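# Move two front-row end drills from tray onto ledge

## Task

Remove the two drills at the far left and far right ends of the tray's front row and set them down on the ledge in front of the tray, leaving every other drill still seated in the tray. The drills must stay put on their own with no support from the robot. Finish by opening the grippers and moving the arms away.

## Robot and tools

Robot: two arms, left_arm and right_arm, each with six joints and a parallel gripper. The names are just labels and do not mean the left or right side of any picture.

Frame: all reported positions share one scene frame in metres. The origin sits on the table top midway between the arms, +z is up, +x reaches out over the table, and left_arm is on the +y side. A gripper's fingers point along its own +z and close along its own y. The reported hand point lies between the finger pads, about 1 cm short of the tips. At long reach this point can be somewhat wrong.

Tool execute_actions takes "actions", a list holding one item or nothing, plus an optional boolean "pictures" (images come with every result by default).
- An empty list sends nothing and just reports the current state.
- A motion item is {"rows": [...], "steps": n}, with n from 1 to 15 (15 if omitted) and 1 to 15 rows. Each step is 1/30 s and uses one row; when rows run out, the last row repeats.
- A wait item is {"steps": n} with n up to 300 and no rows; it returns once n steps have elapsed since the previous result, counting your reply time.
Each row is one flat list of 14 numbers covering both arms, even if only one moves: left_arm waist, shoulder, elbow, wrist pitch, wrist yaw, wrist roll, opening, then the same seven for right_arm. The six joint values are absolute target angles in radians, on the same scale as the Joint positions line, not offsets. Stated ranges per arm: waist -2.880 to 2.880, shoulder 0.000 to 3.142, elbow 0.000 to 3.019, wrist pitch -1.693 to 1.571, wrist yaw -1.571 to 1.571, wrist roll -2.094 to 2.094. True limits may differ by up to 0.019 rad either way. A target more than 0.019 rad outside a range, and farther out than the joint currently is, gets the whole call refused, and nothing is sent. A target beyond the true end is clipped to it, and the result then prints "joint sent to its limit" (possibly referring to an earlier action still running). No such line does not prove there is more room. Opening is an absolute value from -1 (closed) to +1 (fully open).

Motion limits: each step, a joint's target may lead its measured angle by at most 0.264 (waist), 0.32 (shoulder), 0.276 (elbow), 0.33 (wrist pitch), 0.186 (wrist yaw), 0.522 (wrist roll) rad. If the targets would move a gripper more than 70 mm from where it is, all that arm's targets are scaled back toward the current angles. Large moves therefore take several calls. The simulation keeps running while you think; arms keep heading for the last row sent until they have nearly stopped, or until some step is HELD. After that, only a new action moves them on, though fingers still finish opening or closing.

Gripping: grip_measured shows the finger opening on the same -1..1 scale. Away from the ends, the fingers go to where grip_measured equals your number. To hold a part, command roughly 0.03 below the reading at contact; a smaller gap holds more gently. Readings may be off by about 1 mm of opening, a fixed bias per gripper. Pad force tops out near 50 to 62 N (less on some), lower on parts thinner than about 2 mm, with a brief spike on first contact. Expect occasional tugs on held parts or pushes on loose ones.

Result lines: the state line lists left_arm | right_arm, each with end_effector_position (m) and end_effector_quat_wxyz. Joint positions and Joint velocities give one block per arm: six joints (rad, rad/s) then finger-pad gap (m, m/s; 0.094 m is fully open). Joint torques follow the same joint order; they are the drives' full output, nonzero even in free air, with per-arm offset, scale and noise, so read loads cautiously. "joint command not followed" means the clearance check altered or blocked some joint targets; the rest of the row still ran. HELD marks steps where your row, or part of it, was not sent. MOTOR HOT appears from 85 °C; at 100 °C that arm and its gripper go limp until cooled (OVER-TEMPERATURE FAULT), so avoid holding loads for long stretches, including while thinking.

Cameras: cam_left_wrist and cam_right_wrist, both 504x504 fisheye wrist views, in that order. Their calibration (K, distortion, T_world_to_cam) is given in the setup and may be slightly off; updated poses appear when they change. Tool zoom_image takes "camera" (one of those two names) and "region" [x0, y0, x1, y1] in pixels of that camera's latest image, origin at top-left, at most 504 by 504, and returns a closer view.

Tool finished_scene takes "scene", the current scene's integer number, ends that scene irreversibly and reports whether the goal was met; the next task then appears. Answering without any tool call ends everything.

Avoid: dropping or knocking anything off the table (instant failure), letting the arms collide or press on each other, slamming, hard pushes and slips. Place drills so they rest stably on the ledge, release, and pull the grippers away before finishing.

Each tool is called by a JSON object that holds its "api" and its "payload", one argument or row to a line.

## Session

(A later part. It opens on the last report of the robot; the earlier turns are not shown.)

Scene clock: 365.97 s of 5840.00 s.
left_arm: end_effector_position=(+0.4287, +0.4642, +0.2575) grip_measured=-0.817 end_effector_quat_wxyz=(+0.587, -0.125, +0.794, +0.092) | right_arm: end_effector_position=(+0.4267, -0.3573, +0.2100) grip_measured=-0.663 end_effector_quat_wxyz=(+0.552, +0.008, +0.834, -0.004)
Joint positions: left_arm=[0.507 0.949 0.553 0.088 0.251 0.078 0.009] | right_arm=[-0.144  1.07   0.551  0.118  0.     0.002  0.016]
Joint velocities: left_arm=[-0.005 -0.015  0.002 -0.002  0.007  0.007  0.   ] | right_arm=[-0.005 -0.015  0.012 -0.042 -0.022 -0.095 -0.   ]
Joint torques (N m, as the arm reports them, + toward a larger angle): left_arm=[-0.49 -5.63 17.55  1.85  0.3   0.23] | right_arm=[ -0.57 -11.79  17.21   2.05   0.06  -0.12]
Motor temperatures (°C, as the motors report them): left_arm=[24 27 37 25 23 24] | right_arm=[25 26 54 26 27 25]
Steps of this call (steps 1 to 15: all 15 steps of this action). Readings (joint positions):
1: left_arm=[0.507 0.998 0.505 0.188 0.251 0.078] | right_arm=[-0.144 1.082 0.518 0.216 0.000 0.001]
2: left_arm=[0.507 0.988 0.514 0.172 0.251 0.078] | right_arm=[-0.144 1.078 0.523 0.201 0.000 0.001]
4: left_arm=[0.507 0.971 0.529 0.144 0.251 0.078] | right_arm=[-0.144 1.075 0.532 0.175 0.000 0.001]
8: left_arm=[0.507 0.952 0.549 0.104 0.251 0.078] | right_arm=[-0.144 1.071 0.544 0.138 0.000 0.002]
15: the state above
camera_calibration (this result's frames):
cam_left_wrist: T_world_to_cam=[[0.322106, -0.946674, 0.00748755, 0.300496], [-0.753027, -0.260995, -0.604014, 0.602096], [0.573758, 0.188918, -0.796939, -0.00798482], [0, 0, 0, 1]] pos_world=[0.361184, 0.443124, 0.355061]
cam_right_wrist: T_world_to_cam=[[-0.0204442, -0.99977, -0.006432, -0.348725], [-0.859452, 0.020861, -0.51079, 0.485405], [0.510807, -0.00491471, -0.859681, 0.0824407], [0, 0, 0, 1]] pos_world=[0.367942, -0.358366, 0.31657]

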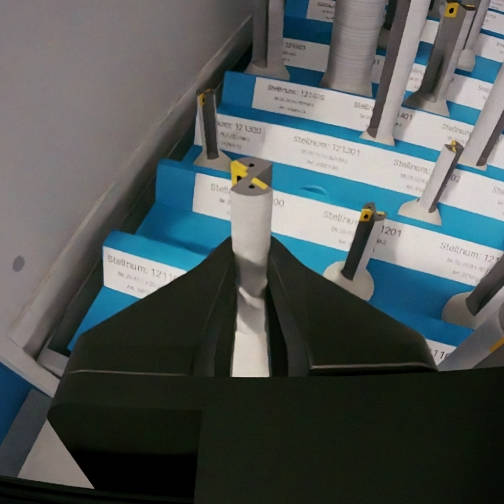

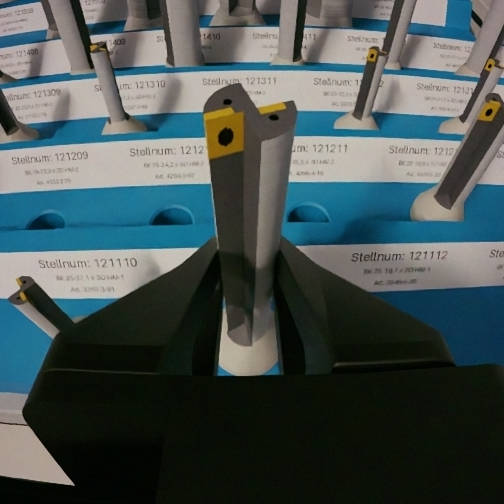

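{"api": "execute_actions", "payload": {
  "actions": [
    {"rows": [[0.513,0.9225,0.622,0.087,0.255,0.087,-0.87,-0.146,1.022,0.618,0.120,0.003,-0.005,-0.78],[0.514,0.9225,0.610,0.087,0.255,0.087,-0.87,-0.146,1.034,0.605,0.130,0.003,-0.005,-0.75],[0.516,0.921,0.598,0.086,0.255,0.087,-0.87,-0.146,1.045,0.591,0.142,0.003,-0.005,-0.72],[0.518,0.918,0.587,0.085,0.255,0.087,-0.87,-0.146,1.054,0.578,0.154,0.003,-0.005,-0.72],[0.521,0.913,0.578,0.082,0.255,0.087,-0.87,-0.146,1.060,0.567,0.165,0.003,-0.005,-0.72],[0.524,0.905,0.571,0.079,0.255,0.087,-0.87,-0.146,1.064,0.564,0.168,0.003,-0.005,-0.72],[0.529,0.896,0.566,0.074,0.255,0.087,-0.87,-0.146,1.068,0.562,0.172,0.003,-0.005,-0.72],[0.534,0.885,0.561,0.069,0.255,0.087,-0.87,-0.146,1.073,0.560,0.177,0.003,-0.005,-0.72],[0.540,0.872,0.555,0.062,0.255,0.087,-0.87,-0.146,1.078,0.557,0.182,0.003,-0.005,-0.72],[0.547,0.8575,0.548,0.055,0.255,0.087,-0.87,-0.146,1.083,0.554,0.187,0.003,-0.005,-0.72],[0.554,0.842,0.540,0.046,0.255,0.087,-0.87,-0.146,1.088,0.551,0.192,0.003,-0.005,-0.72],[0.561,0.825,0.533,0.037,0.255,0.087,-0.87,-0.146,1.092,0.549,0.197,0.003,-0.005,-0.72],[0.569,0.807,0.525,0.027,0.255,0.087,-0.87,-0.146,1.095,0.547,0.201,0.003,-0.005,-0.72],[0.577,0.789,0.517,0.017,0.255,0.087,-0.87,-0.146,1.097,0.546,0.203,0.003,-0.005,-0.72],[0.585,0.7705,0.510,0.006,0.255,0.087,-0.87,-0.146,1.098,0.545,0.204,0.003,-0.005,-0.72]], "steps": 15}
  ],
  "pictures": false
}}

{"api": "execute_actions", "payload": {
  "actions": [
    {"rows": [[0.593,0.752,0.5025,-0.005,0.255,0.087,-0.87,-0.146,1.100,0.544,0.200,0.003,-0.005,-0.72],[0.601,0.734,0.496,-0.016,0.255,0.087,-0.87,-0.146,1.102,0.542,0.190,0.003,-0.005,-0.71],[0.608,0.717,0.489,-0.027,0.255,0.087,-0.87,-0.146,1.104,0.540,0.178,0.003,-0.005,-0.70],[0.6145,0.701,0.483,-0.037,0.255,0.087,-0.87,-0.146,1.105,0.538,0.166,0.003,-0.005,-0.69],[0.621,0.687,0.4765,-0.0445,0.255,0.087,-0.87,-0.146,1.105,0.538,0.160,0.003,-0.005,-0.68],[0.626,0.675,0.470,-0.045,0.255,0.087,-0.87,-0.146,1.105,0.538,0.160,0.003,-0.005,-0.67],[0.630,0.666,0.463,-0.038,0.255,0.087,-0.87,-0.146,1.105,0.538,0.160,0.003,-0.005,-0.66],[0.634,0.661,0.456,-0.028,0.255,0.087,-0.87,-0.146,1.105,0.538,0.160,0.003,-0.005,-0.645],[0.636,0.661,0.449,-0.013,0.255,0.087,-0.87,-0.146,1.105,0.538,0.160,0.003,-0.005,-0.62],[0.638,0.665,0.442,0.003,0.255,0.087,-0.87,-0.146,1.105,0.538,0.160,0.003,-0.005,-0.57],[0.6385,0.673,0.436,0.019,0.255,0.087,-0.87,-0.146,1.107,0.535,0.165,0.003,-0.005,-0.50],[0.6385,0.681,0.429,0.030,0.255,0.087,-0.87,-0.146,1.109,0.531,0.171,0.003,-0.005,-0.42],[0.6385,0.688,0.421,0.042,0.255,0.087,-0.87,-0.146,1.111,0.527,0.178,0.003,-0.005,-0.34],[0.6385,0.693,0.413,0.055,0.255,0.087,-0.87,-0.146,1.114,0.526,0.186,0.003,-0.005,-0.27],[0.6385,0.699,0.4045,0.069,0.255,0.087,-0.87,-0.146,1.119,0.523,0.199,0.003,-0.005,-0.22]], "steps": 15}
  ],
  "pictures": false
}}

{"api": "execute_actions", "payload": {
  "actions": [
    {"rows": [[0.6385,0.705,0.396,0.084,0.255,0.087,-0.87,-0.146,1.126,0.519,0.217,0.003,-0.005,-0.2],[0.6385,0.712,0.386,0.100,0.255,0.087,-0.87,-0.146,1.134,0.515,0.240,0.003,-0.005,-0.2],[0.6385,0.719,0.377,0.117,0.255,0.087,-0.87,-0.146,1.144,0.509,0.268,0.003,-0.005,-0.2],[0.6385,0.727,0.367,0.135,0.255,0.087,-0.87,-0.146,1.156,0.503,0.300,0.003,-0.005,-0.2],[0.6385,0.736,0.358,0.1535,0.255,0.087,-0.87,-0.146,1.170,0.495,0.336,0.003,-0.005,-0.2],[0.6385,0.746,0.348,0.1725,0.255,0.087,-0.87,-0.146,1.184,0.487,0.376,0.003,-0.005,-0.2],[0.6385,0.756,0.339,0.192,0.255,0.087,-0.87,-0.146,1.200,0.4785,0.419,0.003,-0.005,-0.2],[0.6385,0.767,0.330,0.212,0.255,0.087,-0.87,-0.146,1.217,0.469,0.464,0.003,-0.005,-0.2],[0.6385,0.778,0.321,0.232,0.255,0.087,-0.87,-0.146,1.234,0.460,0.512,0.003,-0.005,-0.2],[0.6385,0.789,0.312,0.2525,0.255,0.087,-0.87,-0.146,1.253,0.450,0.561,0.003,-0.005,-0.2],[0.6385,0.801,0.304,0.2725,0.255,0.087,-0.87,-0.146,1.271,0.439,0.612,0.003,-0.005,-0.2],[0.6385,0.813,0.296,0.292,0.255,0.087,-0.87,-0.146,1.290,0.429,0.663,0.003,-0.005,-0.2],[0.6385,0.825,0.289,0.3115,0.255,0.087,-0.87,-0.146,1.309,0.419,0.714,0.003,-0.005,-0.2],[0.6385,0.837,0.282,0.330,0.255,0.087,-0.87,-0.146,1.327,0.408,0.765,0.003,-0.005,-0.2],[0.6385,0.848,0.276,0.348,0.255,0.087,-0.87,-0.146,1.346,0.398,0.814,0.003,-0.005,-0.2]], "steps": 15}
  ],
  "pictures": false
}}

{"api": "execute_actions", "payload": {
  "actions": [
    {"rows": [[0.6385,0.859,0.270,0.364,0.255,0.087,-0.87,-0.146,1.363,0.389,0.862,0.003,-0.005,-0.2],[0.6385,0.869,0.265,0.379,0.255,0.087,-0.87,-0.146,1.380,0.3795,0.907,0.003,-0.005,-0.2],[0.6385,0.8785,0.261,0.393,0.255,0.087,-0.87,-0.146,1.396,0.371,0.950,0.003,-0.005,-0.2],[0.6385,0.887,0.257,0.404,0.255,0.087,-0.87,-0.146,1.410,0.363,0.990,0.003,-0.005,-0.2],[0.6385,0.893,0.254,0.414,0.255,0.087,-0.87,-0.146,1.424,0.355,1.026,0.003,-0.005,-0.2],[0.6385,0.899,0.252,0.422,0.255,0.087,-0.87,-0.146,1.436,0.349,1.058,0.003,-0.005,-0.2],[0.6385,0.903,0.250,0.428,0.255,0.087,-0.87,-0.146,1.446,0.343,1.086,0.003,-0.005,-0.2],[0.6385,0.905,0.249,0.431,0.255,0.087,-0.87,-0.146,1.454,0.339,1.109,0.003,-0.005,-0.2],[0.6385,0.906,0.249,0.432,0.255,0.087,-0.87,-0.146,1.461,0.335,1.127,0.003,-0.005,-0.2],[0.6385,0.906,0.249,0.432,0.255,0.087,-0.87,-0.146,1.466,0.332,1.140,0.003,-0.005,-0.2],[0.6385,0.906,0.249,0.432,0.255,0.087,-0.87,-0.146,1.469,0.3305,1.148,0.003,-0.005,-0.2],[0.6385,0.906,0.249,0.432,0.255,0.087,-0.87,-0.146,1.470,0.330,1.151,0.003,-0.005,-0.2]], "steps": 15}
  ],
  "pictures": false
}}

{"api": "execute_actions", "payload": {
  "actions": [
    {"steps": 6}
  ],
  "pictures": true
}}

Scene clock: 486.47 s of 5840.00 s.
left_arm: end_effector_position=(+0.3947, +0.4657, +0.2582) grip_measured=-0.822 end_effector_quat_wxyz=(+0.584, -0.143, +0.792, +0.105) | right_arm: end_effector_position=(+0.4288, -0.3574, +0.1937) grip_measured=-0.663 end_effector_quat_wxyz=(+0.545, +0.009, +0.839, -0.004)
Joint positions: left_arm=[0.558 0.839 0.503 0.026 0.257 0.081 0.008] | right_arm=[-0.144  1.107  0.539  0.15   0.     0.003  0.016]
Joint velocities: left_arm=[ 0.308 -0.63  -0.227 -0.315  0.037 -0.037 -0.   ] | right_arm=[ 0.005  0.132 -0.066  0.232  0.037 -0.037 -0.001]
Joint torques (N m, as the arm reports them, + toward a larger angle): left_arm=[-0.85 -6.04 12.66  1.77  0.07  0.19] | right_arm=[-0.53 -8.23 10.8   3.86  0.09 -0.13]
Motor temperatures (°C, as the motors report them): left_arm=[24 27 44 25 23 24] | right_arm=[25 27 65 26 26 25]
Steps of this call (steps 1 to 15: the robot went on to your last target; steps 16 to 160: nothing new was sent; then 114.67 s passed at rest; steps 161 to 175: all 15 steps of this action). Readings (joint positions):
161: left_arm=[0.508 0.935 0.598 0.076 0.254 0.081] | right_arm=[-0.144 1.069 0.552 0.116 0.000 0.002]
162: left_arm=[0.508 0.935 0.597 0.076 0.254 0.081] | right_arm=[-0.144 1.070 0.552 0.116 0.000 0.003]
164: left_arm=[0.508 0.935 0.590 0.076 0.254 0.081] | right_arm=[-0.144 1.071 0.552 0.117 0.000 0.003]
168: left_arm=[0.513 0.933 0.553 0.073 0.254 0.081] | right_arm=[-0.144 1.076 0.552 0.124 0.000 0.003]
175: the state above

Scene clock: 486.97 s of 5840.00 s.
left_arm: end_effector_position=(+0.3479, +0.4647, +0.2424) grip_measured=-0.822 end_effector_quat_wxyz=(+0.583, -0.170, +0.784, +0.128) | right_arm: end_effector_position=(+0.4295, -0.3574, +0.1939) grip_measured=-0.251 end_effector_quat_wxyz=(+0.547, +0.008, +0.837, -0.004)
Joint positions: left_arm=[ 0.629  0.689  0.397 -0.01   0.256  0.081  0.008] | right_arm=[-0.144  1.11   0.537  0.16   0.     0.002  0.035]
Joint velocities: left_arm=[-0.005  0.122 -0.256  0.325  0.007 -0.007  0.   ] | right_arm=[ 0.005  0.005 -0.046  0.154  0.007 -0.037  0.056]
Joint torques (N m, as the arm reports them, + toward a larger angle): left_arm=[ 0.56 -1.29 12.93  4.34  0.11  0.2 ] | right_arm=[-0.51 -6.15  8.84  3.26  0.11 -0.07]
Motor temperatures (°C, as the motors report them): left_arm=[24 27 44 25 23 24] | right_arm=[25 27 65 26 26 25]
Steps of this call (steps 1 to 15: all 15 steps of this action). Readings (joint positions):
1: left_arm=[0.568 0.817 0.494 0.015 0.257 0.081] | right_arm=[-0.144 1.110 0.538 0.156 0.000 0.003]
2: left_arm=[0.577 0.797 0.486 0.004 0.257 0.081] | right_arm=[-0.144 1.110 0.538 0.156 0.000 0.003]
4: left_arm=[0.594 0.756 0.471 -0.018 0.256 0.081] | right_arm=[-0.144 1.110 0.538 0.156 0.000 0.003]
8: left_arm=[0.619 0.697 0.443 -0.040 0.256 0.081] | right_arm=[-0.144 1.110 0.538 0.156 0.000 0.003]
15: the state above

Scene clock: 487.47 s of 5840.00 s.
left_arm: end_effector_position=(+0.3550, +0.4708, +0.2132) grip_measured=-0.822 end_effector_quat_wxyz=(+0.613, -0.158, +0.760, +0.144) | right_arm: end_effector_position=(+0.4421, -0.3576, +0.1716) grip_measured=-0.203 end_effector_quat_wxyz=(+0.635, +0.008, +0.772, -0.005)
Joint positions: left_arm=[0.63  0.808 0.297 0.297 0.256 0.081 0.008] | right_arm=[-0.144  1.307  0.426  0.687  0.     0.002  0.037]
Joint velocities: left_arm=[ 0.005  0.308 -0.139  0.681 -0.051 -0.022  0.   ] | right_arm=[-0.005  0.591 -0.335  1.468  0.051 -0.051  0.   ]
Joint torques (N m, as the arm reports them, + toward a larger angle): left_arm=[-0.16 -0.52  9.24  1.92  0.13  0.2 ] | right_arm=[-0.51 -7.64  7.42  2.85  0.1  -0.11]
Motor temperatures (°C, as the motors report them): left_arm=[24 27 44 25 23 24] | right_arm=[25 27 64 26 26 25]
Steps of this call (steps 1 to 15: all 15 steps of this action). Readings (joint positions):
1: left_arm=[0.629 0.694 0.389 0.002 0.256 0.081] | right_arm=[-0.144 1.111 0.536 0.168 0.000 0.002]
2: left_arm=[0.629 0.700 0.379 0.015 0.256 0.081] | right_arm=[-0.144 1.112 0.533 0.182 0.000 0.002]
4: left_arm=[0.629 0.715 0.360 0.045 0.256 0.081] | right_arm=[-0.144 1.121 0.526 0.224 0.000 0.002]
8: left_arm=[0.630 0.742 0.335 0.133 0.256 0.081] | right_arm=[-0.144 1.170 0.500 0.360 0.000 0.002]
15: the state above

Scene clock: 487.97 s of 5840.00 s.
left_arm: end_effector_position=(+0.3564, +0.4720, +0.1916) grip_measured=-0.822 end_effector_quat_wxyz=(+0.615, -0.157, +0.759, +0.145) | right_arm: end_effector_position=(+0.4284, -0.3574, +0.1678) grip_measured=-0.203 end_effector_quat_wxyz=(+0.705, +0.007, +0.709, -0.006)
Joint positions: left_arm=[0.63  0.888 0.257 0.42  0.256 0.081 0.008] | right_arm=[-0.144  1.464  0.338  1.12   0.     0.002  0.037]
Joint velocities: left_arm=[-0.005 -0.005 -0.002 -0.012 -0.051 -0.007 -0.001] | right_arm=[-0.005  0.005 -0.027  0.076  0.022  0.095  0.   ]
Joint torques (N m, as the arm reports them, + toward a larger angle): left_arm=[-0.58 -0.21  8.88  2.42  0.1   0.19] | right_arm=[-0.54 -7.75  5.55  3.19  0.1  -0.12]
Motor temperatures (°C, as the motors report them): left_arm=[24 27 43 25 23 24] | right_arm=[25 27 64 26 26 25]
Steps of this call (steps 1 to 15: all 15 steps of this action). Readings (joint positions):
1: left_arm=[0.630 0.818 0.293 0.318 0.256 0.081] | right_arm=[-0.144 1.327 0.415 0.736 0.000 0.002]
2: left_arm=[0.630 0.828 0.289 0.339 0.256 0.081] | right_arm=[-0.144 1.346 0.405 0.784 0.000 0.002]
4: left_arm=[0.630 0.847 0.282 0.374 0.256 0.081] | right_arm=[-0.144 1.380 0.386 0.875 0.000 0.002]
8: left_arm=[0.630 0.876 0.269 0.414 0.256 0.081] | right_arm=[-0.144 1.433 0.356 1.023 0.000 0.002]
15: the state above

Scene clock: 488.17 s of 5840.00 s.
left_arm: end_effector_position=(+0.3564, +0.4720, +0.1916) grip_measured=-0.822 end_effector_quat_wxyz=(+0.615, -0.157, +0.759, +0.145) | right_arm: end_effector_position=(+0.4284, -0.3574, +0.1690) grip_measured=-0.203 end_effector_quat_wxyz=(+0.707, +0.007, +0.708, -0.006)
Joint positions: left_arm=[0.63  0.888 0.257 0.42  0.256 0.081 0.008] | right_arm=[-0.144  1.464  0.338  1.125  0.     0.002  0.037]
Joint velocities: left_arm=[-0.005 -0.005  0.007 -0.012  0.066 -0.007  0.   ] | right_arm=[-0.015 -0.005  0.007  0.032 -0.037  0.007 -0.001]
Joint torques (N m, as the arm reports them, + toward a larger angle): left_arm=[-0.31 -0.54  8.88  2.42  0.1   0.19] | right_arm=[-0.49 -7.64  5.52  3.17  0.1  -0.11]
Motor temperatures (°C, as the motors report them): left_arm=[24 27 43 25 23 24] | right_arm=[25 27 63 26 26 25]
Steps of this call (steps 1 to 6: the robot went on to your last target). Readings (joint positions):
1: left_arm=[0.630 0.888 0.257 0.420 0.256 0.081] | right_arm=[-0.144 1.464 0.338 1.122 0.000 0.002]
2: left_arm=[0.630 0.888 0.257 0.420 0.256 0.081] | right_arm=[-0.144 1.464 0.338 1.123 0.000 0.002]
4: left_arm=[0.630 0.888 0.257 0.420 0.256 0.081] | right_arm=[-0.144 1.464 0.338 1.125 0.000 0.002]
6: the state above
camera_calibration (this result's frames):
cam_left_wrist: T_world_to_cam=[[0.430588, -0.902348, -0.0190387, 0.277181], [-0.669856, -0.305367, -0.676789, 0.515128], [0.604885, 0.30417, -0.735931, -0.0975809], [0, 0, 0, 1]] pos_world=[0.284736, 0.437098, 0.282097]
cam_right_wrist: T_world_to_cam=[[-0.0177243, -0.999818, -0.00702159, -0.350067], [-0.593506, 0.0161725, -0.804667, 0.400011], [0.804634, -0.0100948, -0.593685, -0.126395], [0, 0, 0, 1]] pos_world=[0.332906, -0.357748, 0.244379]

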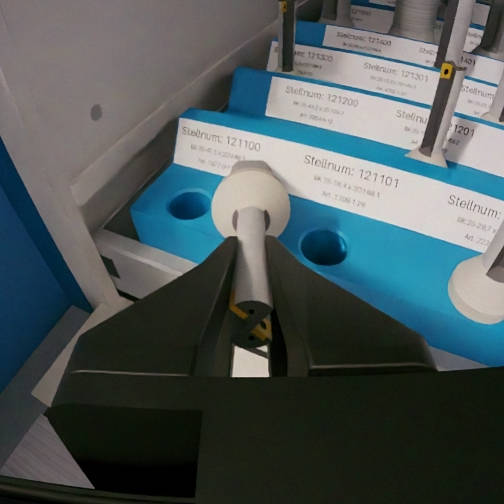

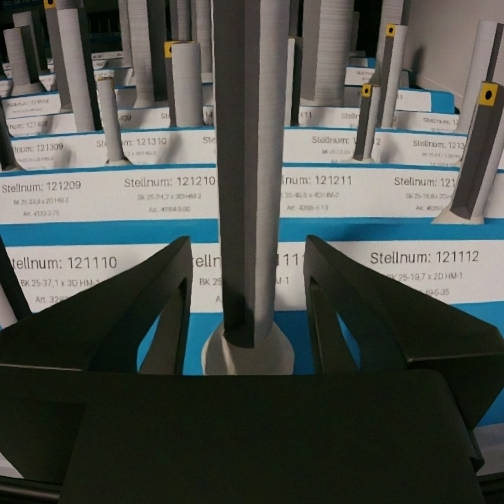

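{"api": "zoom_image", "payload": {
  "camera": "cam_left_wrist",
  "region": [140, 140, 364, 380]
}}

{"api": "zoom_image", "payload": {
  "camera": "cam_right_wrist",
  "region": [140, 200, 364, 400]
}}

Region (140, 140, 364, 380) of cam_left_wrist's 504x504 image, scaled by 2.100, with more detail than that image has; it fills the left 470 columns of this view, and the rest is white.

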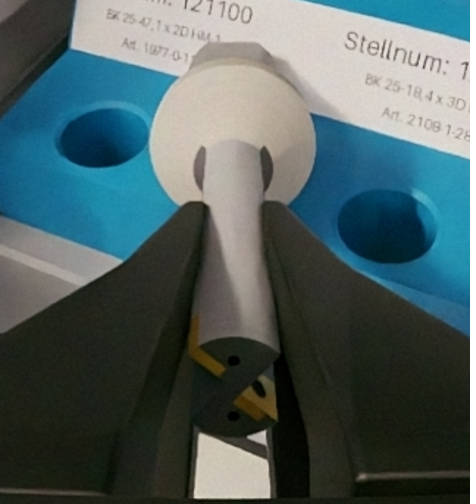

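Region (140, 200, 364, 400) of cam_right_wrist's 504x504 image, scaled by 2.250, with more detail than that image has; it fills the top 450 rows of this view, and the rest is white.

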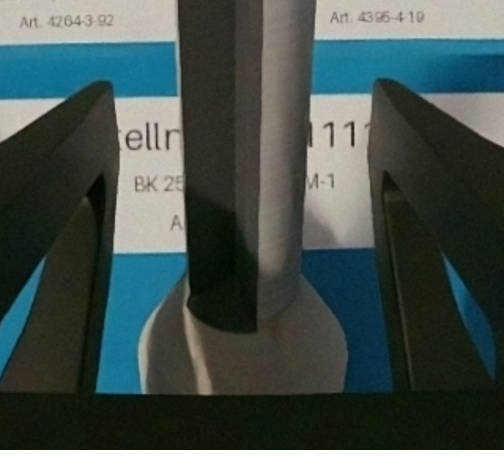

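{"api": "execute_actions", "payload": {
  "actions": [
    {"rows": [[0.6385,0.897,0.260,0.437,0.255,0.087,-0.88,-0.146,1.470,0.334,1.151,0.003,-0.005,-0.25],[0.6385,0.887,0.272,0.441,0.255,0.087,-0.89,-0.146,1.470,0.338,1.151,0.003,-0.005,-0.32],[0.6385,0.877,0.283,0.446,0.255,0.087,-0.9,-0.146,1.470,0.342,1.151,0.003,-0.005,-0.39],[0.6385,0.867,0.294,0.450,0.255,0.087,-0.9,-0.146,1.470,0.346,1.151,0.003,-0.005,-0.46],[0.6385,0.858,0.305,0.455,0.255,0.087,-0.9,-0.146,1.470,0.350,1.151,0.003,-0.005,-0.52],[0.6385,0.857,0.305,0.455,0.255,0.087,-0.9,-0.146,1.470,0.354,1.151,0.003,-0.005,-0.56],[0.6385,0.854,0.305,0.455,0.255,0.087,-0.9,-0.146,1.470,0.358,1.151,0.003,-0.005,-0.59],[0.6385,0.850,0.305,0.455,0.255,0.087,-0.9,-0.146,1.470,0.362,1.151,0.003,-0.005,-0.61],[0.6385,0.844,0.305,0.455,0.255,0.087,-0.9,-0.146,1.470,0.366,1.151,0.003,-0.005,-0.625],[0.6385,0.837,0.305,0.455,0.255,0.087,-0.9,-0.146,1.470,0.370,1.151,0.003,-0.005,-0.64],[0.6385,0.828,0.305,0.455,0.255,0.087,-0.9,-0.146,1.470,0.370,1.151,0.003,-0.005,-0.655],[0.6385,0.818,0.305,0.455,0.255,0.087,-0.9,-0.146,1.470,0.370,1.151,0.003,-0.005,-0.67],[0.6385,0.808,0.305,0.455,0.255,0.087,-0.9,-0.146,1.470,0.370,1.151,0.003,-0.005,-0.685],[0.6385,0.796,0.305,0.455,0.255,0.087,-0.9,-0.146,1.470,0.370,1.151,0.003,-0.005,-0.70],[0.6385,0.785,0.305,0.455,0.255,0.087,-0.9,-0.146,1.470,0.370,1.151,0.003,-0.005,-0.72]], "steps": 15}
  ],
  "pictures": false
}}

{"api": "execute_actions", "payload": {
  "actions": [
    {"rows": [[0.6385,0.774,0.305,0.455,0.255,0.087,-0.9,-0.146,1.461,0.378,1.147,0.003,-0.005,-0.74],[0.6385,0.762,0.305,0.455,0.255,0.087,-0.9,-0.146,1.452,0.386,1.143,0.003,-0.005,-0.76],[0.6385,0.752,0.305,0.455,0.255,0.087,-0.9,-0.146,1.443,0.394,1.139,0.003,-0.005,-0.78],[0.6385,0.742,0.305,0.455,0.255,0.087,-0.9,-0.146,1.434,0.402,1.135,0.003,-0.005,-0.80],[0.6385,0.733,0.305,0.455,0.255,0.087,-0.9,-0.146,1.426,0.410,1.131,0.003,-0.005,-0.82],[0.6385,0.726,0.305,0.455,0.255,0.087,-0.9,-0.146,1.425,0.410,1.130,0.003,-0.005,-0.82],[0.6385,0.720,0.312,0.449,0.255,0.087,-0.9,-0.146,1.423,0.411,1.127,0.003,-0.005,-0.82],[0.6385,0.716,0.319,0.443,0.255,0.087,-0.9,-0.146,1.419,0.412,1.123,0.003,-0.005,-0.82],[0.6385,0.713,0.326,0.437,0.255,0.087,-0.9,-0.146,1.415,0.413,1.118,0.003,-0.005,-0.82],[0.6385,0.712,0.333,0.431,0.255,0.087,-0.9,-0.146,1.409,0.414,1.111,0.003,-0.005,-0.82],[0.6385,0.716,0.339,0.425,0.255,0.087,-0.9,-0.146,1.403,0.415,1.105,0.003,-0.005,-0.82],[0.6385,0.721,0.341,0.422,0.255,0.087,-0.9,-0.146,1.396,0.417,1.097,0.003,-0.005,-0.82],[0.6385,0.726,0.343,0.417,0.255,0.087,-0.9,-0.146,1.390,0.418,1.089,0.003,-0.005,-0.82],[0.6385,0.730,0.346,0.410,0.255,0.087,-0.9,-0.146,1.383,0.420,1.081,0.003,-0.005,-0.82],[0.6385,0.730,0.350,0.401,0.255,0.087,-0.9,-0.146,1.375,0.422,1.072,0.003,-0.005,-0.82]], "steps": 15}
  ],
  "pictures": false
}}

{"api": "execute_actions", "payload": {
  "actions": [
    {"rows": [[0.6385,0.730,0.355,0.389,0.255,0.087,-0.9,-0.146,1.367,0.424,1.063,0.003,-0.005,-0.82],[0.6385,0.730,0.361,0.376,0.255,0.087,-0.9,-0.146,1.359,0.425,1.053,0.003,-0.005,-0.82],[0.635,0.730,0.368,0.362,0.254,0.085,-0.9,-0.146,1.351,0.427,1.044,0.003,-0.005,-0.82],[0.632,0.730,0.375,0.345,0.254,0.082,-0.9,-0.146,1.343,0.429,1.035,0.003,-0.005,-0.82],[0.629,0.730,0.383,0.326,0.253,0.080,-0.9,-0.146,1.335,0.431,1.026,0.003,-0.005,-0.82],[0.625,0.730,0.393,0.306,0.253,0.077,-0.9,-0.146,1.327,0.433,1.017,0.003,-0.005,-0.82],[0.622,0.730,0.402,0.284,0.252,0.075,-0.9,-0.146,1.319,0.434,1.007,0.003,-0.005,-0.82],[0.622,0.730,0.413,0.260,0.251,0.075,-0.9,-0.146,1.3125,0.436,0.9995,0.003,-0.005,-0.82],[0.621,0.730,0.424,0.235,0.249,0.074,-0.9,-0.146,1.3065,0.436,0.997,0.003,-0.005,-0.82],[0.620,0.730,0.436,0.208,0.246,0.073,-0.9,-0.146,1.3005,0.436,0.9945,0.003,-0.005,-0.82],[0.618,0.730,0.449,0.179,0.241,0.071,-0.9,-0.146,1.293,0.432,0.9915,0.003,-0.005,-0.82],[0.616,0.730,0.462,0.150,0.235,0.069,-0.9,-0.146,1.286,0.427,0.9885,0.003,-0.005,-0.82],[0.613,0.730,0.476,0.119,0.228,0.067,-0.9,-0.146,1.278,0.421,0.985,0.003,-0.005,-0.82],[0.610,0.730,0.490,0.086,0.219,0.064,-0.9,-0.146,1.269,0.415,0.9815,0.003,-0.005,-0.82],[0.607,0.730,0.505,0.053,0.210,0.061,-0.9,-0.146,1.260,0.410,0.9775,0.003,-0.005,-0.82]], "steps": 15}
  ],
  "pictures": false
}}

{"api": "execute_actions", "payload": {
  "actions": [
    {"rows": [[0.603,0.730,0.520,0.019,0.199,0.057,-0.9,-0.146,1.250,0.405,0.9735,0.003,-0.005,-0.82],[0.599,0.730,0.536,-0.016,0.188,0.053,-0.9,-0.146,1.2405,0.400,0.9695,0.003,-0.005,-0.82],[0.595,0.730,0.552,-0.052,0.176,0.049,-0.9,-0.146,1.231,0.395,0.9655,0.003,-0.005,-0.82],[0.591,0.730,0.568,-0.089,0.164,0.045,-0.9,-0.146,1.221,0.390,0.9615,0.003,-0.005,-0.82],[0.586,0.730,0.585,-0.127,0.151,0.041,-0.9,-0.146,1.212,0.385,0.9575,0.003,-0.005,-0.82],[0.581,0.730,0.602,-0.164,0.137,0.036,-0.9,-0.146,1.202,0.380,0.9535,0.003,-0.005,-0.82],[0.5765,0.730,0.619,-0.203,0.124,0.0315,-0.9,-0.146,1.1925,0.375,0.9495,0.003,-0.005,-0.82],[0.572,0.730,0.636,-0.242,0.111,0.027,-0.9,-0.146,1.182,0.370,0.9405,0.003,-0.005,-0.82],[0.567,0.730,0.653,-0.280,0.097,0.022,-0.9,-0.146,1.170,0.364,0.930,0.003,-0.005,-0.82],[0.562,0.731,0.6705,-0.3195,0.084,0.018,-0.9,-0.146,1.155,0.357,0.917,0.003,-0.005,-0.82],[0.558,0.732,0.688,-0.359,0.072,0.014,-0.9,-0.146,1.137,0.350,0.902,0.003,-0.005,-0.82],[0.554,0.734,0.705,-0.397,0.060,0.010,-0.9,-0.146,1.118,0.343,0.885,0.003,-0.005,-0.82],[0.550,0.736,0.722,-0.436,0.049,0.006,-0.9,-0.146,1.097,0.335,0.867,0.003,-0.005,-0.82],[0.546,0.738,0.739,-0.475,0.038,0.002,-0.9,-0.146,1.074,0.327,0.848,0.003,-0.005,-0.82],[0.543,0.742,0.756,-0.512,0.029,-0.001,-0.9,-0.146,1.051,0.318,0.827,0.003,-0.005,-0.82]], "steps": 15}
  ],
  "pictures": false
}}

{"api": "execute_actions", "payload": {
  "actions": [
    {"rows": [[0.540,0.746,0.773,-0.550,0.020,-0.004,-0.9,-0.146,1.027,0.310,0.807,0.003,-0.005,-0.82],[0.537,0.751,0.789,-0.587,0.013,-0.006,-0.9,-0.146,1.003,0.301,0.786,0.003,-0.005,-0.82],[0.535,0.757,0.805,-0.623,0.007,-0.008,-0.9,-0.146,0.980,0.293,0.766,0.003,-0.005,-0.82],[0.533,0.764,0.821,-0.658,0.002,-0.010,-0.9,-0.146,0.958,0.285,0.747,0.003,-0.005,-0.82],[0.532,0.771,0.836,-0.692,-0.001,-0.011,-0.9,-0.146,0.937,0.277,0.729,0.003,-0.005,-0.82],[0.531,0.779,0.851,-0.725,-0.003,-0.012,-0.9,-0.146,0.918,0.270,0.713,0.003,-0.005,-0.82],[0.531,0.787,0.865,-0.758,-0.004,-0.012,-0.9,-0.146,0.901,0.264,0.698,0.003,-0.005,-0.82],[0.531,0.796,0.879,-0.789,-0.004,-0.012,-0.9,-0.146,0.886,0.259,0.686,0.003,-0.005,-0.82],[0.531,0.806,0.892,-0.818,-0.004,-0.012,-0.9,-0.146,0.874,0.254,0.675,0.003,-0.005,-0.82],[0.531,0.816,0.905,-0.847,-0.004,-0.012,-0.9,-0.146,0.864,0.251,0.667,0.003,-0.005,-0.82],[0.531,0.827,0.917,-0.874,-0.004,-0.012,-0.9,-0.146,0.857,0.248,0.661,0.003,-0.005,-0.82],[0.531,0.839,0.928,-0.899,-0.004,-0.012,-0.9,-0.146,0.852,0.246,0.656,0.003,-0.005,-0.82],[0.531,0.850,0.939,-0.923,-0.004,-0.012,-0.9,-0.146,0.848,0.245,0.653,0.003,-0.005,-0.82],[0.531,0.862,0.948,-0.945,-0.004,-0.012,-0.9,-0.146,0.846,0.244,0.651,0.003,-0.005,-0.82],[0.531,0.875,0.958,-0.965,-0.004,-0.012,-0.9,-0.146,0.852,0.243,0.664,0.003,-0.005,-0.82]], "steps": 15}
  ],
  "pictures": false
}}

{"api": "execute_actions", "payload": {
  "actions": [
    {"rows": [[0.531,0.888,0.966,-0.984,-0.004,-0.012,-0.9,-0.146,0.8605,0.242,0.6815,0.003,-0.005,-0.82],[0.531,0.901,0.973,-1.001,-0.004,-0.012,-0.9,-0.146,0.871,0.240,0.702,0.003,-0.005,-0.82],[0.531,0.914,0.980,-1.015,-0.004,-0.012,-0.9,-0.146,0.883,0.237,0.723,0.003,-0.005,-0.82],[0.531,0.927,0.986,-1.028,-0.004,-0.012,-0.9,-0.146,0.892,0.233,0.739,0.003,-0.005,-0.82],[0.531,0.941,0.991,-1.040,-0.004,-0.012,-0.9,-0.146,0.903,0.229,0.756,0.003,-0.005,-0.82],[0.531,0.955,0.995,-1.049,-0.004,-0.012,-0.9,-0.146,0.9165,0.224,0.775,0.003,-0.005,-0.82],[0.531,0.9685,0.998,-1.056,-0.004,-0.012,-0.9,-0.146,0.931,0.219,0.796,0.003,-0.005,-0.82],[0.531,0.982,1.000,-1.061,-0.004,-0.012,-0.9,-0.146,0.948,0.213,0.819,0.003,-0.005,-0.82],[0.531,0.996,1.002,-1.064,-0.004,-0.012,-0.9,-0.146,0.966,0.207,0.844,0.003,-0.005,-0.82],[0.531,1.010,1.002,-1.065,-0.004,-0.012,-0.9,-0.146,0.986,0.201,0.871,0.003,-0.005,-0.82],[0.531,1.023,1.002,-1.065,-0.004,-0.012,-0.9,-0.146,1.007,0.195,0.899,0.003,-0.005,-0.82],[0.531,1.036,1.002,-1.065,-0.004,-0.012,-0.9,-0.146,1.029,0.188,0.928,0.003,-0.005,-0.82],[0.531,1.049,0.997,-1.064,-0.004,-0.012,-0.9,-0.146,1.052,0.182,0.957,0.003,-0.005,-0.82],[0.531,1.062,0.992,-1.062,-0.004,-0.012,-0.9,-0.146,1.076,0.176,0.987,0.003,-0.005,-0.82],[0.531,1.075,0.987,-1.060,-0.004,-0.012,-0.9,-0.146,1.101,0.1705,1.0175,0.003,-0.005,-0.82]], "steps": 15}
  ],
  "pictures": false
}}

{"api": "execute_actions", "payload": {
  "actions": [
    {"rows": [[0.531,1.087,0.982,-1.058,-0.004,-0.012,-0.9,-0.146,1.127,0.165,1.0485,0.003,-0.005,-0.82],[0.531,1.098,0.977,-1.056,-0.004,-0.012,-0.9,-0.146,1.153,0.160,1.0795,0.003,-0.005,-0.82],[0.531,1.110,0.972,-1.055,-0.004,-0.012,-0.9,-0.146,1.180,0.155,1.1105,0.003,-0.005,-0.82],[0.531,1.121,0.972,-1.055,-0.004,-0.012,-0.9,-0.146,1.207,0.151,1.141,0.003,-0.005,-0.82],[0.531,1.131,0.972,-1.055,-0.004,-0.012,-0.9,-0.146,1.233,0.147,1.171,0.003,-0.005,-0.82],[0.531,1.141,0.972,-1.055,-0.004,-0.012,-0.9,-0.146,1.260,0.144,1.201,0.003,-0.005,-0.82],[0.531,1.150,0.972,-1.055,-0.004,-0.012,-0.9,-0.146,1.286,0.141,1.230,0.003,-0.005,-0.82],[0.531,1.158,0.972,-1.055,-0.004,-0.012,-0.9,-0.146,1.312,0.138,1.258,0.003,-0.005,-0.82],[0.531,1.166,0.972,-1.055,-0.004,-0.012,-0.9,-0.146,1.337,0.136,1.285,0.003,-0.005,-0.82],[0.531,1.173,0.972,-1.055,-0.004,-0.012,-0.9,-0.146,1.361,0.134,1.311,0.003,-0.005,-0.82],[0.531,1.180,0.972,-1.055,-0.004,-0.012,-0.9,-0.146,1.384,0.133,1.335,0.003,-0.005,-0.82],[0.531,1.186,0.972,-1.055,-0.004,-0.012,-0.9,-0.146,1.407,0.132,1.357,0.003,-0.005,-0.82],[0.531,1.191,0.972,-1.055,-0.004,-0.012,-0.9,-0.146,1.428,0.131,1.378,0.003,-0.005,-0.82],[0.531,1.195,0.972,-1.055,-0.004,-0.012,-0.9,-0.146,1.447,0.130,1.397,0.003,-0.005,-0.82],[0.531,1.199,0.972,-1.055,-0.004,-0.012,-0.9,-0.146,1.465,0.130,1.415,0.003,-0.005,-0.82]], "steps": 15}
  ],
  "pictures": false
}}

{"api": "execute_actions", "payload": {
  "actions": [
    {"rows": [[0.531,1.201,0.972,-1.055,-0.004,-0.012,-0.9,-0.146,1.482,0.129,1.431,0.003,-0.005,-0.82],[0.531,1.203,0.972,-1.055,-0.004,-0.012,-0.9,-0.146,1.497,0.129,1.445,0.003,-0.005,-0.82],[0.531,1.205,0.972,-1.055,-0.004,-0.012,-0.9,-0.146,1.510,0.129,1.457,0.003,-0.005,-0.82],[0.531,1.205,0.972,-1.055,-0.004,-0.012,-0.9,-0.146,1.521,0.129,1.468,0.003,-0.005,-0.82],[0.531,1.205,0.972,-1.055,-0.004,-0.012,-0.9,-0.146,1.530,0.128,1.476,0.003,-0.005,-0.82],[0.531,1.205,0.972,-1.055,-0.004,-0.012,-0.9,-0.146,1.5375,0.128,1.483,0.003,-0.005,-0.82],[0.531,1.205,0.972,-1.055,-0.004,-0.012,-0.9,-0.146,1.543,0.128,1.487,0.003,-0.005,-0.82],[0.531,1.205,0.972,-1.055,-0.004,-0.012,-0.9,-0.146,1.546,0.128,1.490,0.003,-0.005,-0.82],[0.531,1.205,0.972,-1.055,-0.004,-0.012,-0.9,-0.146,1.547,0.128,1.491,0.003,-0.005,-0.82]], "steps": 15}
  ],
  "pictures": true
}}

Scene clock: 608.67 s of 5840.00 s.
left_arm: end_effector_position=(+0.3541, +0.4701, +0.2083) grip_measured=-0.822 end_effector_quat_wxyz=(+0.631, -0.150, +0.745, +0.154) | right_arm: end_effector_position=(+0.4284, -0.3574, +0.1690) grip_measured=-0.662 end_effector_quat_wxyz=(+0.707, +0.007, +0.708, -0.006)
Joint positions: left_arm=[0.63  0.843 0.257 0.423 0.256 0.081 0.008] | right_arm=[-0.144  1.464  0.338  1.125  0.     0.002  0.016]
Joint velocities: left_arm=[ 0.005 -0.337  0.002  0.012 -0.022  0.037 -0.   ] | right_arm=[-0.005 -0.015 -0.017  0.022 -0.022  0.051  0.   ]
Joint torques (N m, as the arm reports them, + toward a larger angle): left_arm=[-0.36 -4.58 13.82  3.27  0.1   0.19] | right_arm=[-0.62 -7.68  8.76  3.14  0.09 -0.11]
Motor temperatures (°C, as the motors report them): left_arm=[24 26 39 25 23 24] | right_arm=[25 27 47 26 26 25]
Steps of this call (steps 1 to 15: the robot went on to your last target; steps 16 to 90: nothing new was sent; then 117.00 s passed at rest; steps 91 to 105: all 15 steps of this action). Readings (joint positions):
91: left_arm=[0.630 0.888 0.257 0.421 0.256 0.081] | right_arm=[-0.144 1.464 0.338 1.125 0.000 0.002]
92: left_arm=[0.630 0.888 0.257 0.422 0.256 0.081] | right_arm=[-0.144 1.464 0.338 1.125 0.000 0.002]
94: left_arm=[0.630 0.887 0.257 0.423 0.256 0.081] | right_arm=[-0.144 1.464 0.338 1.125 0.000 0.002]
98: left_arm=[0.630 0.879 0.257 0.423 0.256 0.081] | right_arm=[-0.144 1.464 0.338 1.125 0.000 0.002]
105: the state above

Scene clock: 609.17 s of 5840.00 s.
left_arm: end_effector_position=(+0.3462, +0.4634, +0.2431) grip_measured=-0.822 end_effector_quat_wxyz=(+0.662, -0.137, +0.717, +0.171) | right_arm: end_effector_position=(+0.4291, -0.3574, +0.1749) grip_measured=-0.662 end_effector_quat_wxyz=(+0.704, +0.007, +0.710, -0.006)
Joint positions: left_arm=[0.63  0.736 0.258 0.411 0.256 0.081 0.008] | right_arm=[-0.144  1.431  0.344  1.078  0.     0.002  0.016]
Joint velocities: left_arm=[-0.005 -0.005  0.017 -0.222  0.007 -0.007  0.   ] | right_arm=[ 0.005 -0.23   0.027 -0.252 -0.037  0.051  0.001]
Joint torques (N m, as the arm reports them, + toward a larger angle): left_arm=[-0.36 -1.25 18.09  2.18  0.07  0.18] | right_arm=[ -0.67 -11.04  12.55   2.71   0.1   -0.11]
Motor temperatures (°C, as the motors report them): left_arm=[24 26 39 25 23 24] | right_arm=[25 27 47 26 26 25]
Steps of this call (steps 1 to 15: all 15 steps of this action). Readings (joint positions):
1: left_arm=[0.630 0.831 0.257 0.423 0.256 0.081] | right_arm=[-0.144 1.464 0.338 1.125 0.000 0.002]
2: left_arm=[0.630 0.818 0.257 0.423 0.256 0.081] | right_arm=[-0.144 1.464 0.338 1.125 0.000 0.002]
4: left_arm=[0.630 0.791 0.257 0.423 0.256 0.081] | right_arm=[-0.144 1.463 0.339 1.125 0.000 0.002]
8: left_arm=[0.630 0.749 0.257 0.423 0.256 0.081] | right_arm=[-0.144 1.461 0.339 1.121 0.000 0.002]
15: the state above

Scene clock: 609.67 s of 5840.00 s.
left_arm: end_effector_position=(+0.3554, +0.4760, +0.2487) grip_measured=-0.822 end_effector_quat_wxyz=(+0.603, -0.171, +0.765, +0.151) | right_arm: end_effector_position=(+0.4266, -0.3573, +0.2038) grip_measured=-0.662 end_effector_quat_wxyz=(+0.711, +0.007, +0.703, -0.006)
Joint positions: left_arm=[0.624 0.736 0.389 0.112 0.22  0.078 0.008] | right_arm=[-0.144  1.318  0.357  0.973  0.     0.002  0.016]
Joint velocities: left_arm=[-0.073 -0.005  0.418 -0.926 -0.227 -0.037 -0.001] | right_arm=[-0.005 -0.142  0.007 -0.203  0.022 -0.022 -0.   ]
Joint torques (N m, as the arm reports them, + toward a larger angle): left_arm=[-1.5  -1.64 18.4   2.31  0.13  0.06] | right_arm=[ -0.44 -11.03  11.59   2.95   0.09  -0.12]
Motor temperatures (°C, as the motors report them): left_arm=[24 26 39 25 23 24] | right_arm=[25 27 47 26 26 25]
Steps of this call (steps 1 to 15: all 15 steps of this action). Readings (joint positions):
1: left_arm=[0.630 0.736 0.259 0.403 0.256 0.081] | right_arm=[-0.144 1.423 0.346 1.070 0.000 0.002]
2: left_arm=[0.630 0.736 0.261 0.392 0.256 0.081] | right_arm=[-0.144 1.415 0.347 1.061 0.000 0.002]
4: left_arm=[0.630 0.736 0.269 0.367 0.256 0.081] | right_arm=[-0.144 1.397 0.349 1.044 0.000 0.002]
8: left_arm=[0.630 0.736 0.300 0.296 0.255 0.081] | right_arm=[-0.144 1.363 0.355 1.008 0.000 0.002]
15: the state above

Scene clock: 610.17 s of 5840.00 s.
left_arm: end_effector_position=(+0.3482, +0.4780, +0.2691) grip_measured=-0.822 end_effector_quat_wxyz=(+0.471, -0.248, +0.834, +0.141) | right_arm: end_effector_position=(+0.4213, -0.3572, +0.2047) grip_measured=-0.662 end_effector_quat_wxyz=(+0.686, +0.007, +0.727, -0.005)
Joint positions: left_arm=[ 0.559  0.739  0.635 -0.438  0.041  0.026  0.008] | right_arm=[-0.144  1.231  0.364  0.809  0.     0.003  0.016]
Joint velocities: left_arm=[-0.112  0.044  0.486 -1.092 -0.344 -0.168 -0.001] | right_arm=[-0.015 -0.425 -0.002 -0.603  0.051 -0.037 -0.001]
Joint torques (N m, as the arm reports them, + toward a larger angle): left_arm=[-2.   -2.27 18.82  2.32  0.03  0.03] | right_arm=[ -0.45 -18.93   4.68   4.51   0.1   -0.11]
Motor temperatures (°C, as the motors report them): left_arm=[24 26 40 25 23 24] | right_arm=[25 27 47 26 26 25]
Steps of this call (steps 1 to 15: all 15 steps of this action). Readings (joint positions):
1: left_arm=[0.621 0.736 0.404 0.080 0.211 0.076] | right_arm=[-0.144 1.314 0.357 0.966 0.000 0.002]
2: left_arm=[0.617 0.736 0.419 0.047 0.200 0.074] | right_arm=[-0.144 1.310 0.357 0.960 0.000 0.002]
4: left_arm=[0.610 0.736 0.449 -0.022 0.177 0.068] | right_arm=[-0.144 1.303 0.357 0.947 0.000 0.002]
8: left_arm=[0.591 0.736 0.514 -0.170 0.125 0.054] | right_arm=[-0.144 1.288 0.358 0.918 0.000 0.002]
15: the state above

Scene clock: 610.67 s of 5840.00 s.
left_arm: end_effector_position=(+0.3299, +0.4656, +0.2680) grip_measured=-0.822 end_effector_quat_wxyz=(+0.309, -0.284, +0.902, +0.097) | right_arm: end_effector_position=(+0.3525, -0.3562, +0.2743) grip_measured=-0.817 end_effector_quat_wxyz=(+0.742, +0.007, +0.670, -0.006)
Joint positions: left_arm=[ 0.541  0.851  0.857 -0.916  0.     0.     0.008] | right_arm=[-0.144  0.835  0.261  0.676  0.001  0.002  0.009]
Joint velocities: left_arm=[-0.015  0.337  0.286 -0.676 -0.051 -0.051 -0.   ] | right_arm=[ 0.005  0.083 -0.139 -0.017  0.066  0.037 -0.   ]
Joint torques (N m, as the arm reports them, + toward a larger angle): left_arm=[-1.96 -3.14 17.86  1.32 -0.05  0.  ] | right_arm=[-0.49 -2.16  9.16  1.76  0.06 -0.11]
Motor temperatures (°C, as the motors report them): left_arm=[24 26 40 25 23 24] | right_arm=[25 27 47 26 26 25]
Steps of this call (steps 1 to 15: all 15 steps of this action). Readings (joint positions):
1: left_arm=[0.556 0.741 0.653 -0.476 0.032 0.022] | right_arm=[-0.144 1.214 0.363 0.788 0.000 0.003]
2: left_arm=[0.553 0.744 0.670 -0.513 0.024 0.019] | right_arm=[-0.144 1.194 0.359 0.767 0.000 0.003]
4: left_arm=[0.547 0.752 0.705 -0.586 0.011 0.013] | right_arm=[-0.144 1.134 0.337 0.743 0.001 0.003]
8: left_arm=[0.542 0.779 0.769 -0.722 0.001 0.005] | right_arm=[-0.144 0.915 0.276 0.724 0.001 0.002]
15: the state above

Scene clock: 611.17 s of 5840.00 s.
left_arm: end_effector_position=(+0.3367, +0.4703, +0.2164) grip_measured=-0.822 end_effector_quat_wxyz=(+0.184, -0.295, +0.936, +0.058) | right_arm: end_effector_position=(+0.3563, -0.3563, +0.2229) grip_measured=-0.817 end_effector_quat_wxyz=(+0.734, +0.007, +0.679, -0.006)
Joint positions: left_arm=[ 0.541  1.051  0.923 -1.055  0.    -0.001  0.008] | right_arm=[-0.144  1.049  0.192  0.934  0.001  0.002  0.009]
Joint velocities: left_arm=[-0.005  0.396 -0.012 -0.002 -0.037  0.095 -0.   ] | right_arm=[-0.015  0.728 -0.188  0.877 -0.051  0.037  0.001]
Joint torques (N m, as the arm reports them, + toward a larger angle): left_arm=[-1.96 -4.55 16.04  0.61 -0.04  0.03] | right_arm=[-0.59 -2.86  7.56  3.03  0.05 -0.11]
Motor temperatures (°C, as the motors report them): left_arm=[24 26 40 25 23 24] | right_arm=[25 27 47 26 26 25]
Steps of this call (steps 1 to 15: all 15 steps of this action). Readings (joint positions):
1: left_arm=[0.541 0.864 0.867 -0.938 0.000 -0.000] | right_arm=[-0.144 0.839 0.257 0.676 0.001 0.002]
2: left_arm=[0.541 0.876 0.876 -0.958 0.000 -0.000] | right_arm=[-0.144 0.844 0.254 0.676 0.001 0.002]
4: left_arm=[0.541 0.902 0.892 -0.992 0.000 -0.001] | right_arm=[-0.144 0.862 0.248 0.689 0.001 0.002]
8: left_arm=[0.541 0.956 0.914 -1.039 0.000 -0.001] | right_arm=[-0.144 0.912 0.235 0.753 0.001 0.002]
15: the state above

Scene clock: 611.67 s of 5840.00 s.
left_arm: end_effector_position=(+0.3438, +0.4753, +0.1675) grip_measured=-0.822 end_effector_quat_wxyz=(+0.118, -0.298, +0.947, +0.037) | right_arm: end_effector_position=(+0.3566, -0.3563, +0.1631) grip_measured=-0.817 end_effector_quat_wxyz=(+0.728, +0.007, +0.685, -0.006)
Joint positions: left_arm=[ 0.541  1.192  0.923 -1.055  0.    -0.001  0.008] | right_arm=[-0.144  1.428  0.141  1.348  0.001  0.002  0.009]
Joint velocities: left_arm=[-0.005  0.142  0.017  0.002  0.022 -0.022 -0.001] | right_arm=[-0.005  0.591 -0.022  0.598 -0.037  0.022 -0.001]
Joint torques (N m, as the arm reports them, + toward a larger angle): left_arm=[-1.98 -6.2  13.99  0.6  -0.04  0.03] | right_arm=[-0.51 -5.85  4.23  2.9   0.05 -0.11]
Motor temperatures (°C, as the motors report them): left_arm=[24 26 41 25 23 24] | right_arm=[25 27 47 26 26 25]
Steps of this call (steps 1 to 15: all 15 steps of this action). Readings (joint positions):
1: left_arm=[0.541 1.064 0.923 -1.055 0.000 -0.001] | right_arm=[-0.144 1.074 0.186 0.963 0.001 0.002]
2: left_arm=[0.541 1.077 0.923 -1.055 0.000 -0.001] | right_arm=[-0.144 1.100 0.180 0.993 0.001 0.002]
4: left_arm=[0.541 1.102 0.923 -1.055 0.000 -0.001] | right_arm=[-0.144 1.153 0.169 1.054 0.001 0.002]
8: left_arm=[0.541 1.144 0.923 -1.055 0.000 -0.001] | right_arm=[-0.144 1.262 0.153 1.173 0.001 0.002]
15: the state above

Scene clock: 612.17 s of 5840.00 s.
left_arm: end_effector_position=(+0.3442, +0.4756, +0.1629) grip_measured=-0.822 end_effector_quat_wxyz=(+0.111, -0.299, +0.947, +0.035) | right_arm: end_effector_position=(+0.3565, -0.3563, +0.1489) grip_measured=-0.817 end_effector_quat_wxyz=(+0.728, +0.007, +0.686, -0.006)
Joint positions: left_arm=[ 0.541  1.205  0.923 -1.055  0.    -0.001  0.008] | right_arm=[-0.144  1.542  0.137  1.464  0.001  0.002  0.009]
Joint velocities: left_arm=[-0.005  0.005  0.007 -0.007 -0.007 -0.007 -0.001] | right_arm=[-0.005 -0.005  0.002  0.007 -0.037 -0.007 -0.001]
Joint torques (N m, as the arm reports them, + toward a larger angle): left_arm=[-1.94 -6.31 14.09  0.58 -0.04  0.03] | right_arm=[-0.43 -6.25  3.03  3.14  0.05 -0.11]
Motor temperatures (°C, as the motors report them): left_arm=[24 26 41 25 23 24] | right_arm=[25 27 47 26 26 25]
Steps of this call (steps 1 to 15: all 15 steps of this action). Readings (joint positions):
1: left_arm=[0.541 1.196 0.923 -1.055 0.000 -0.001] | right_arm=[-0.144 1.447 0.140 1.368 0.001 0.002]
2: left_arm=[0.541 1.199 0.923 -1.055 0.000 -0.001] | right_arm=[-0.144 1.465 0.140 1.385 0.001 0.002]
4: left_arm=[0.541 1.204 0.923 -1.055 0.000 -0.001] | right_arm=[-0.144 1.495 0.139 1.415 0.001 0.002]
8: left_arm=[0.541 1.205 0.923 -1.055 0.000 -0.001] | right_arm=[-0.144 1.534 0.138 1.452 0.001 0.002]
15: the state above
camera_calibration (this result's frames):
cam_left_wrist: T_world_to_cam=[[0.584136, -0.811596, -0.00987408, 0.187607], [-0.748576, -0.543401, 0.379934, 0.456755], [-0.313718, -0.214542, -0.924961, 0.481232], [0, 0, 0, 1]] pos_world=[0.383299, 0.503706, 0.273437]
cam_right_wrist: T_world_to_cam=[[-0.0184354, -0.999805, -0.00708304, -0.350144], [-0.542986, 0.0159601, -0.83959, 0.328261], [0.839539, -0.0116322, -0.543174, -0.100942], [0, 0, 0, 1]] pos_world=[0.256531, -0.356489, 0.218296]

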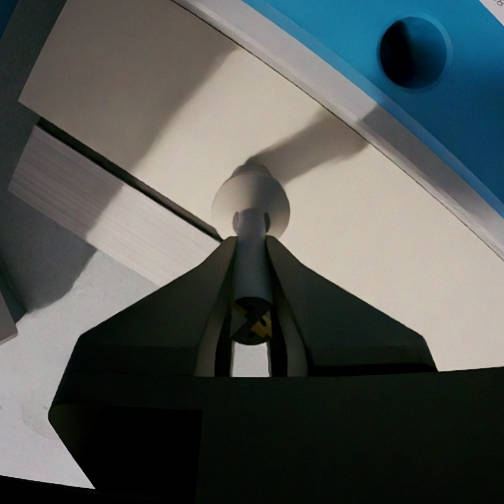

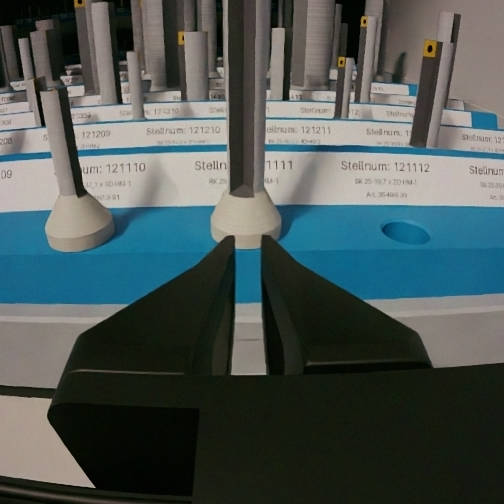

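{"api": "execute_actions", "payload": {
  "actions": []
}}

Scene clock: 627.40 s of 5840.00 s.
left_arm: end_effector_position=(+0.3442, +0.4756, +0.1629) grip_measured=-0.822 end_effector_quat_wxyz=(+0.111, -0.299, +0.947, +0.035) | right_arm: end_effector_position=(+0.3565, -0.3563, +0.1490) grip_measured=-0.817 end_effector_quat_wxyz=(+0.728, +0.007, +0.685, -0.006)
Joint positions: left_arm=[ 0.541  1.205  0.923 -1.055  0.    -0.001  0.008] | right_arm=[-0.144  1.542  0.137  1.465  0.001  0.002  0.009]
Joint velocities: left_arm=[ 0.005 -0.005 -0.012  0.007  0.022 -0.022 -0.   ] | right_arm=[-0.005 -0.005  0.007  0.007 -0.066  0.022 -0.001]
Joint torques (N m, as the arm reports them, + toward a larger angle): left_arm=[-1.99 -6.41 14.04  0.56 -0.04  0.03] | right_arm=[-0.63 -6.37  3.07  3.12  0.05 -0.11]
Motor temperatures (°C, as the motors report them): left_arm=[24 26 43 25 23 24] | right_arm=[25 27 46 26 26 25]
Steps of this call (steps 1 to 15: the robot went on to your last target; steps 16 to 90: nothing new was sent; then 12.23 s passed at rest). Readings (joint positions):
1: left_arm=[0.541 1.205 0.923 -1.055 0.000 -0.001] | right_arm=[-0.144 1.542 0.137 1.465 0.001 0.002]
2: left_arm=[0.541 1.205 0.923 -1.055 0.000 -0.001] | right_arm=[-0.144 1.542 0.137 1.465 0.001 0.002]
4: left_arm=[0.541 1.205 0.923 -1.055 0.000 -0.001] | right_arm=[-0.144 1.542 0.137 1.465 0.001 0.002]
8: left_arm=[0.541 1.205 0.923 -1.055 0.000 -0.001] | right_arm=[-0.144 1.542 0.137 1.465 0.001 0.002]
90: the state above
All arms were judged still, so your last target was given up. Only a new action makes them travel on or press farther. Fingers that are still opening or closing keep moving.
camera_calibration (this result's frames):
cam_left_wrist: T_world_to_cam=[[0.584136, -0.811596, -0.00987408, 0.187607], [-0.748576, -0.543401, 0.379934, 0.456755], [-0.313718, -0.214542, -0.924961, 0.481232], [0, 0, 0, 1]] pos_world=[0.383299, 0.503706, 0.273437]
cam_right_wrist: T_world_to_cam=[[-0.0184327, -0.999805, -0.00708335, -0.350144], [-0.542666, 0.0159545, -0.839797, 0.328252], [0.839747, -0.0116358, -0.542854, -0.101009], [0, 0, 0, 1]] pos_world=[0.256499, -0.356488, 0.218351]

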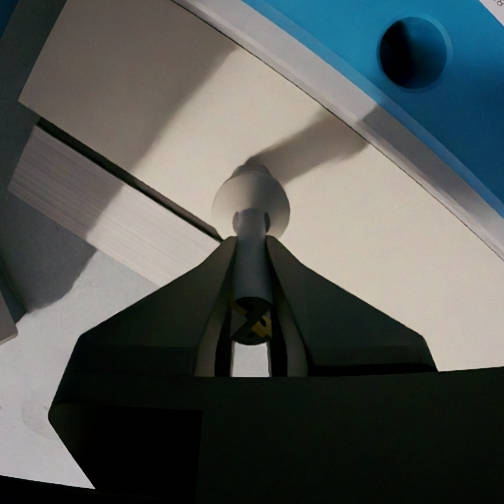

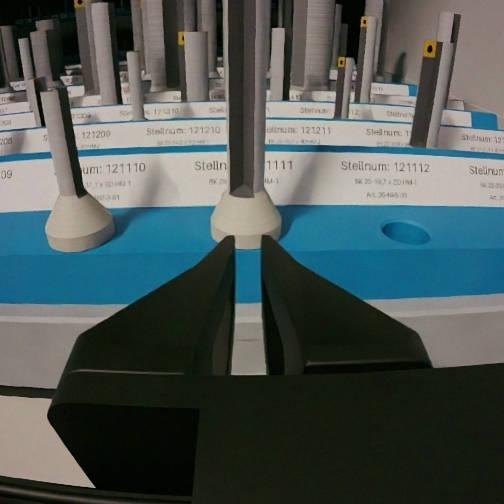

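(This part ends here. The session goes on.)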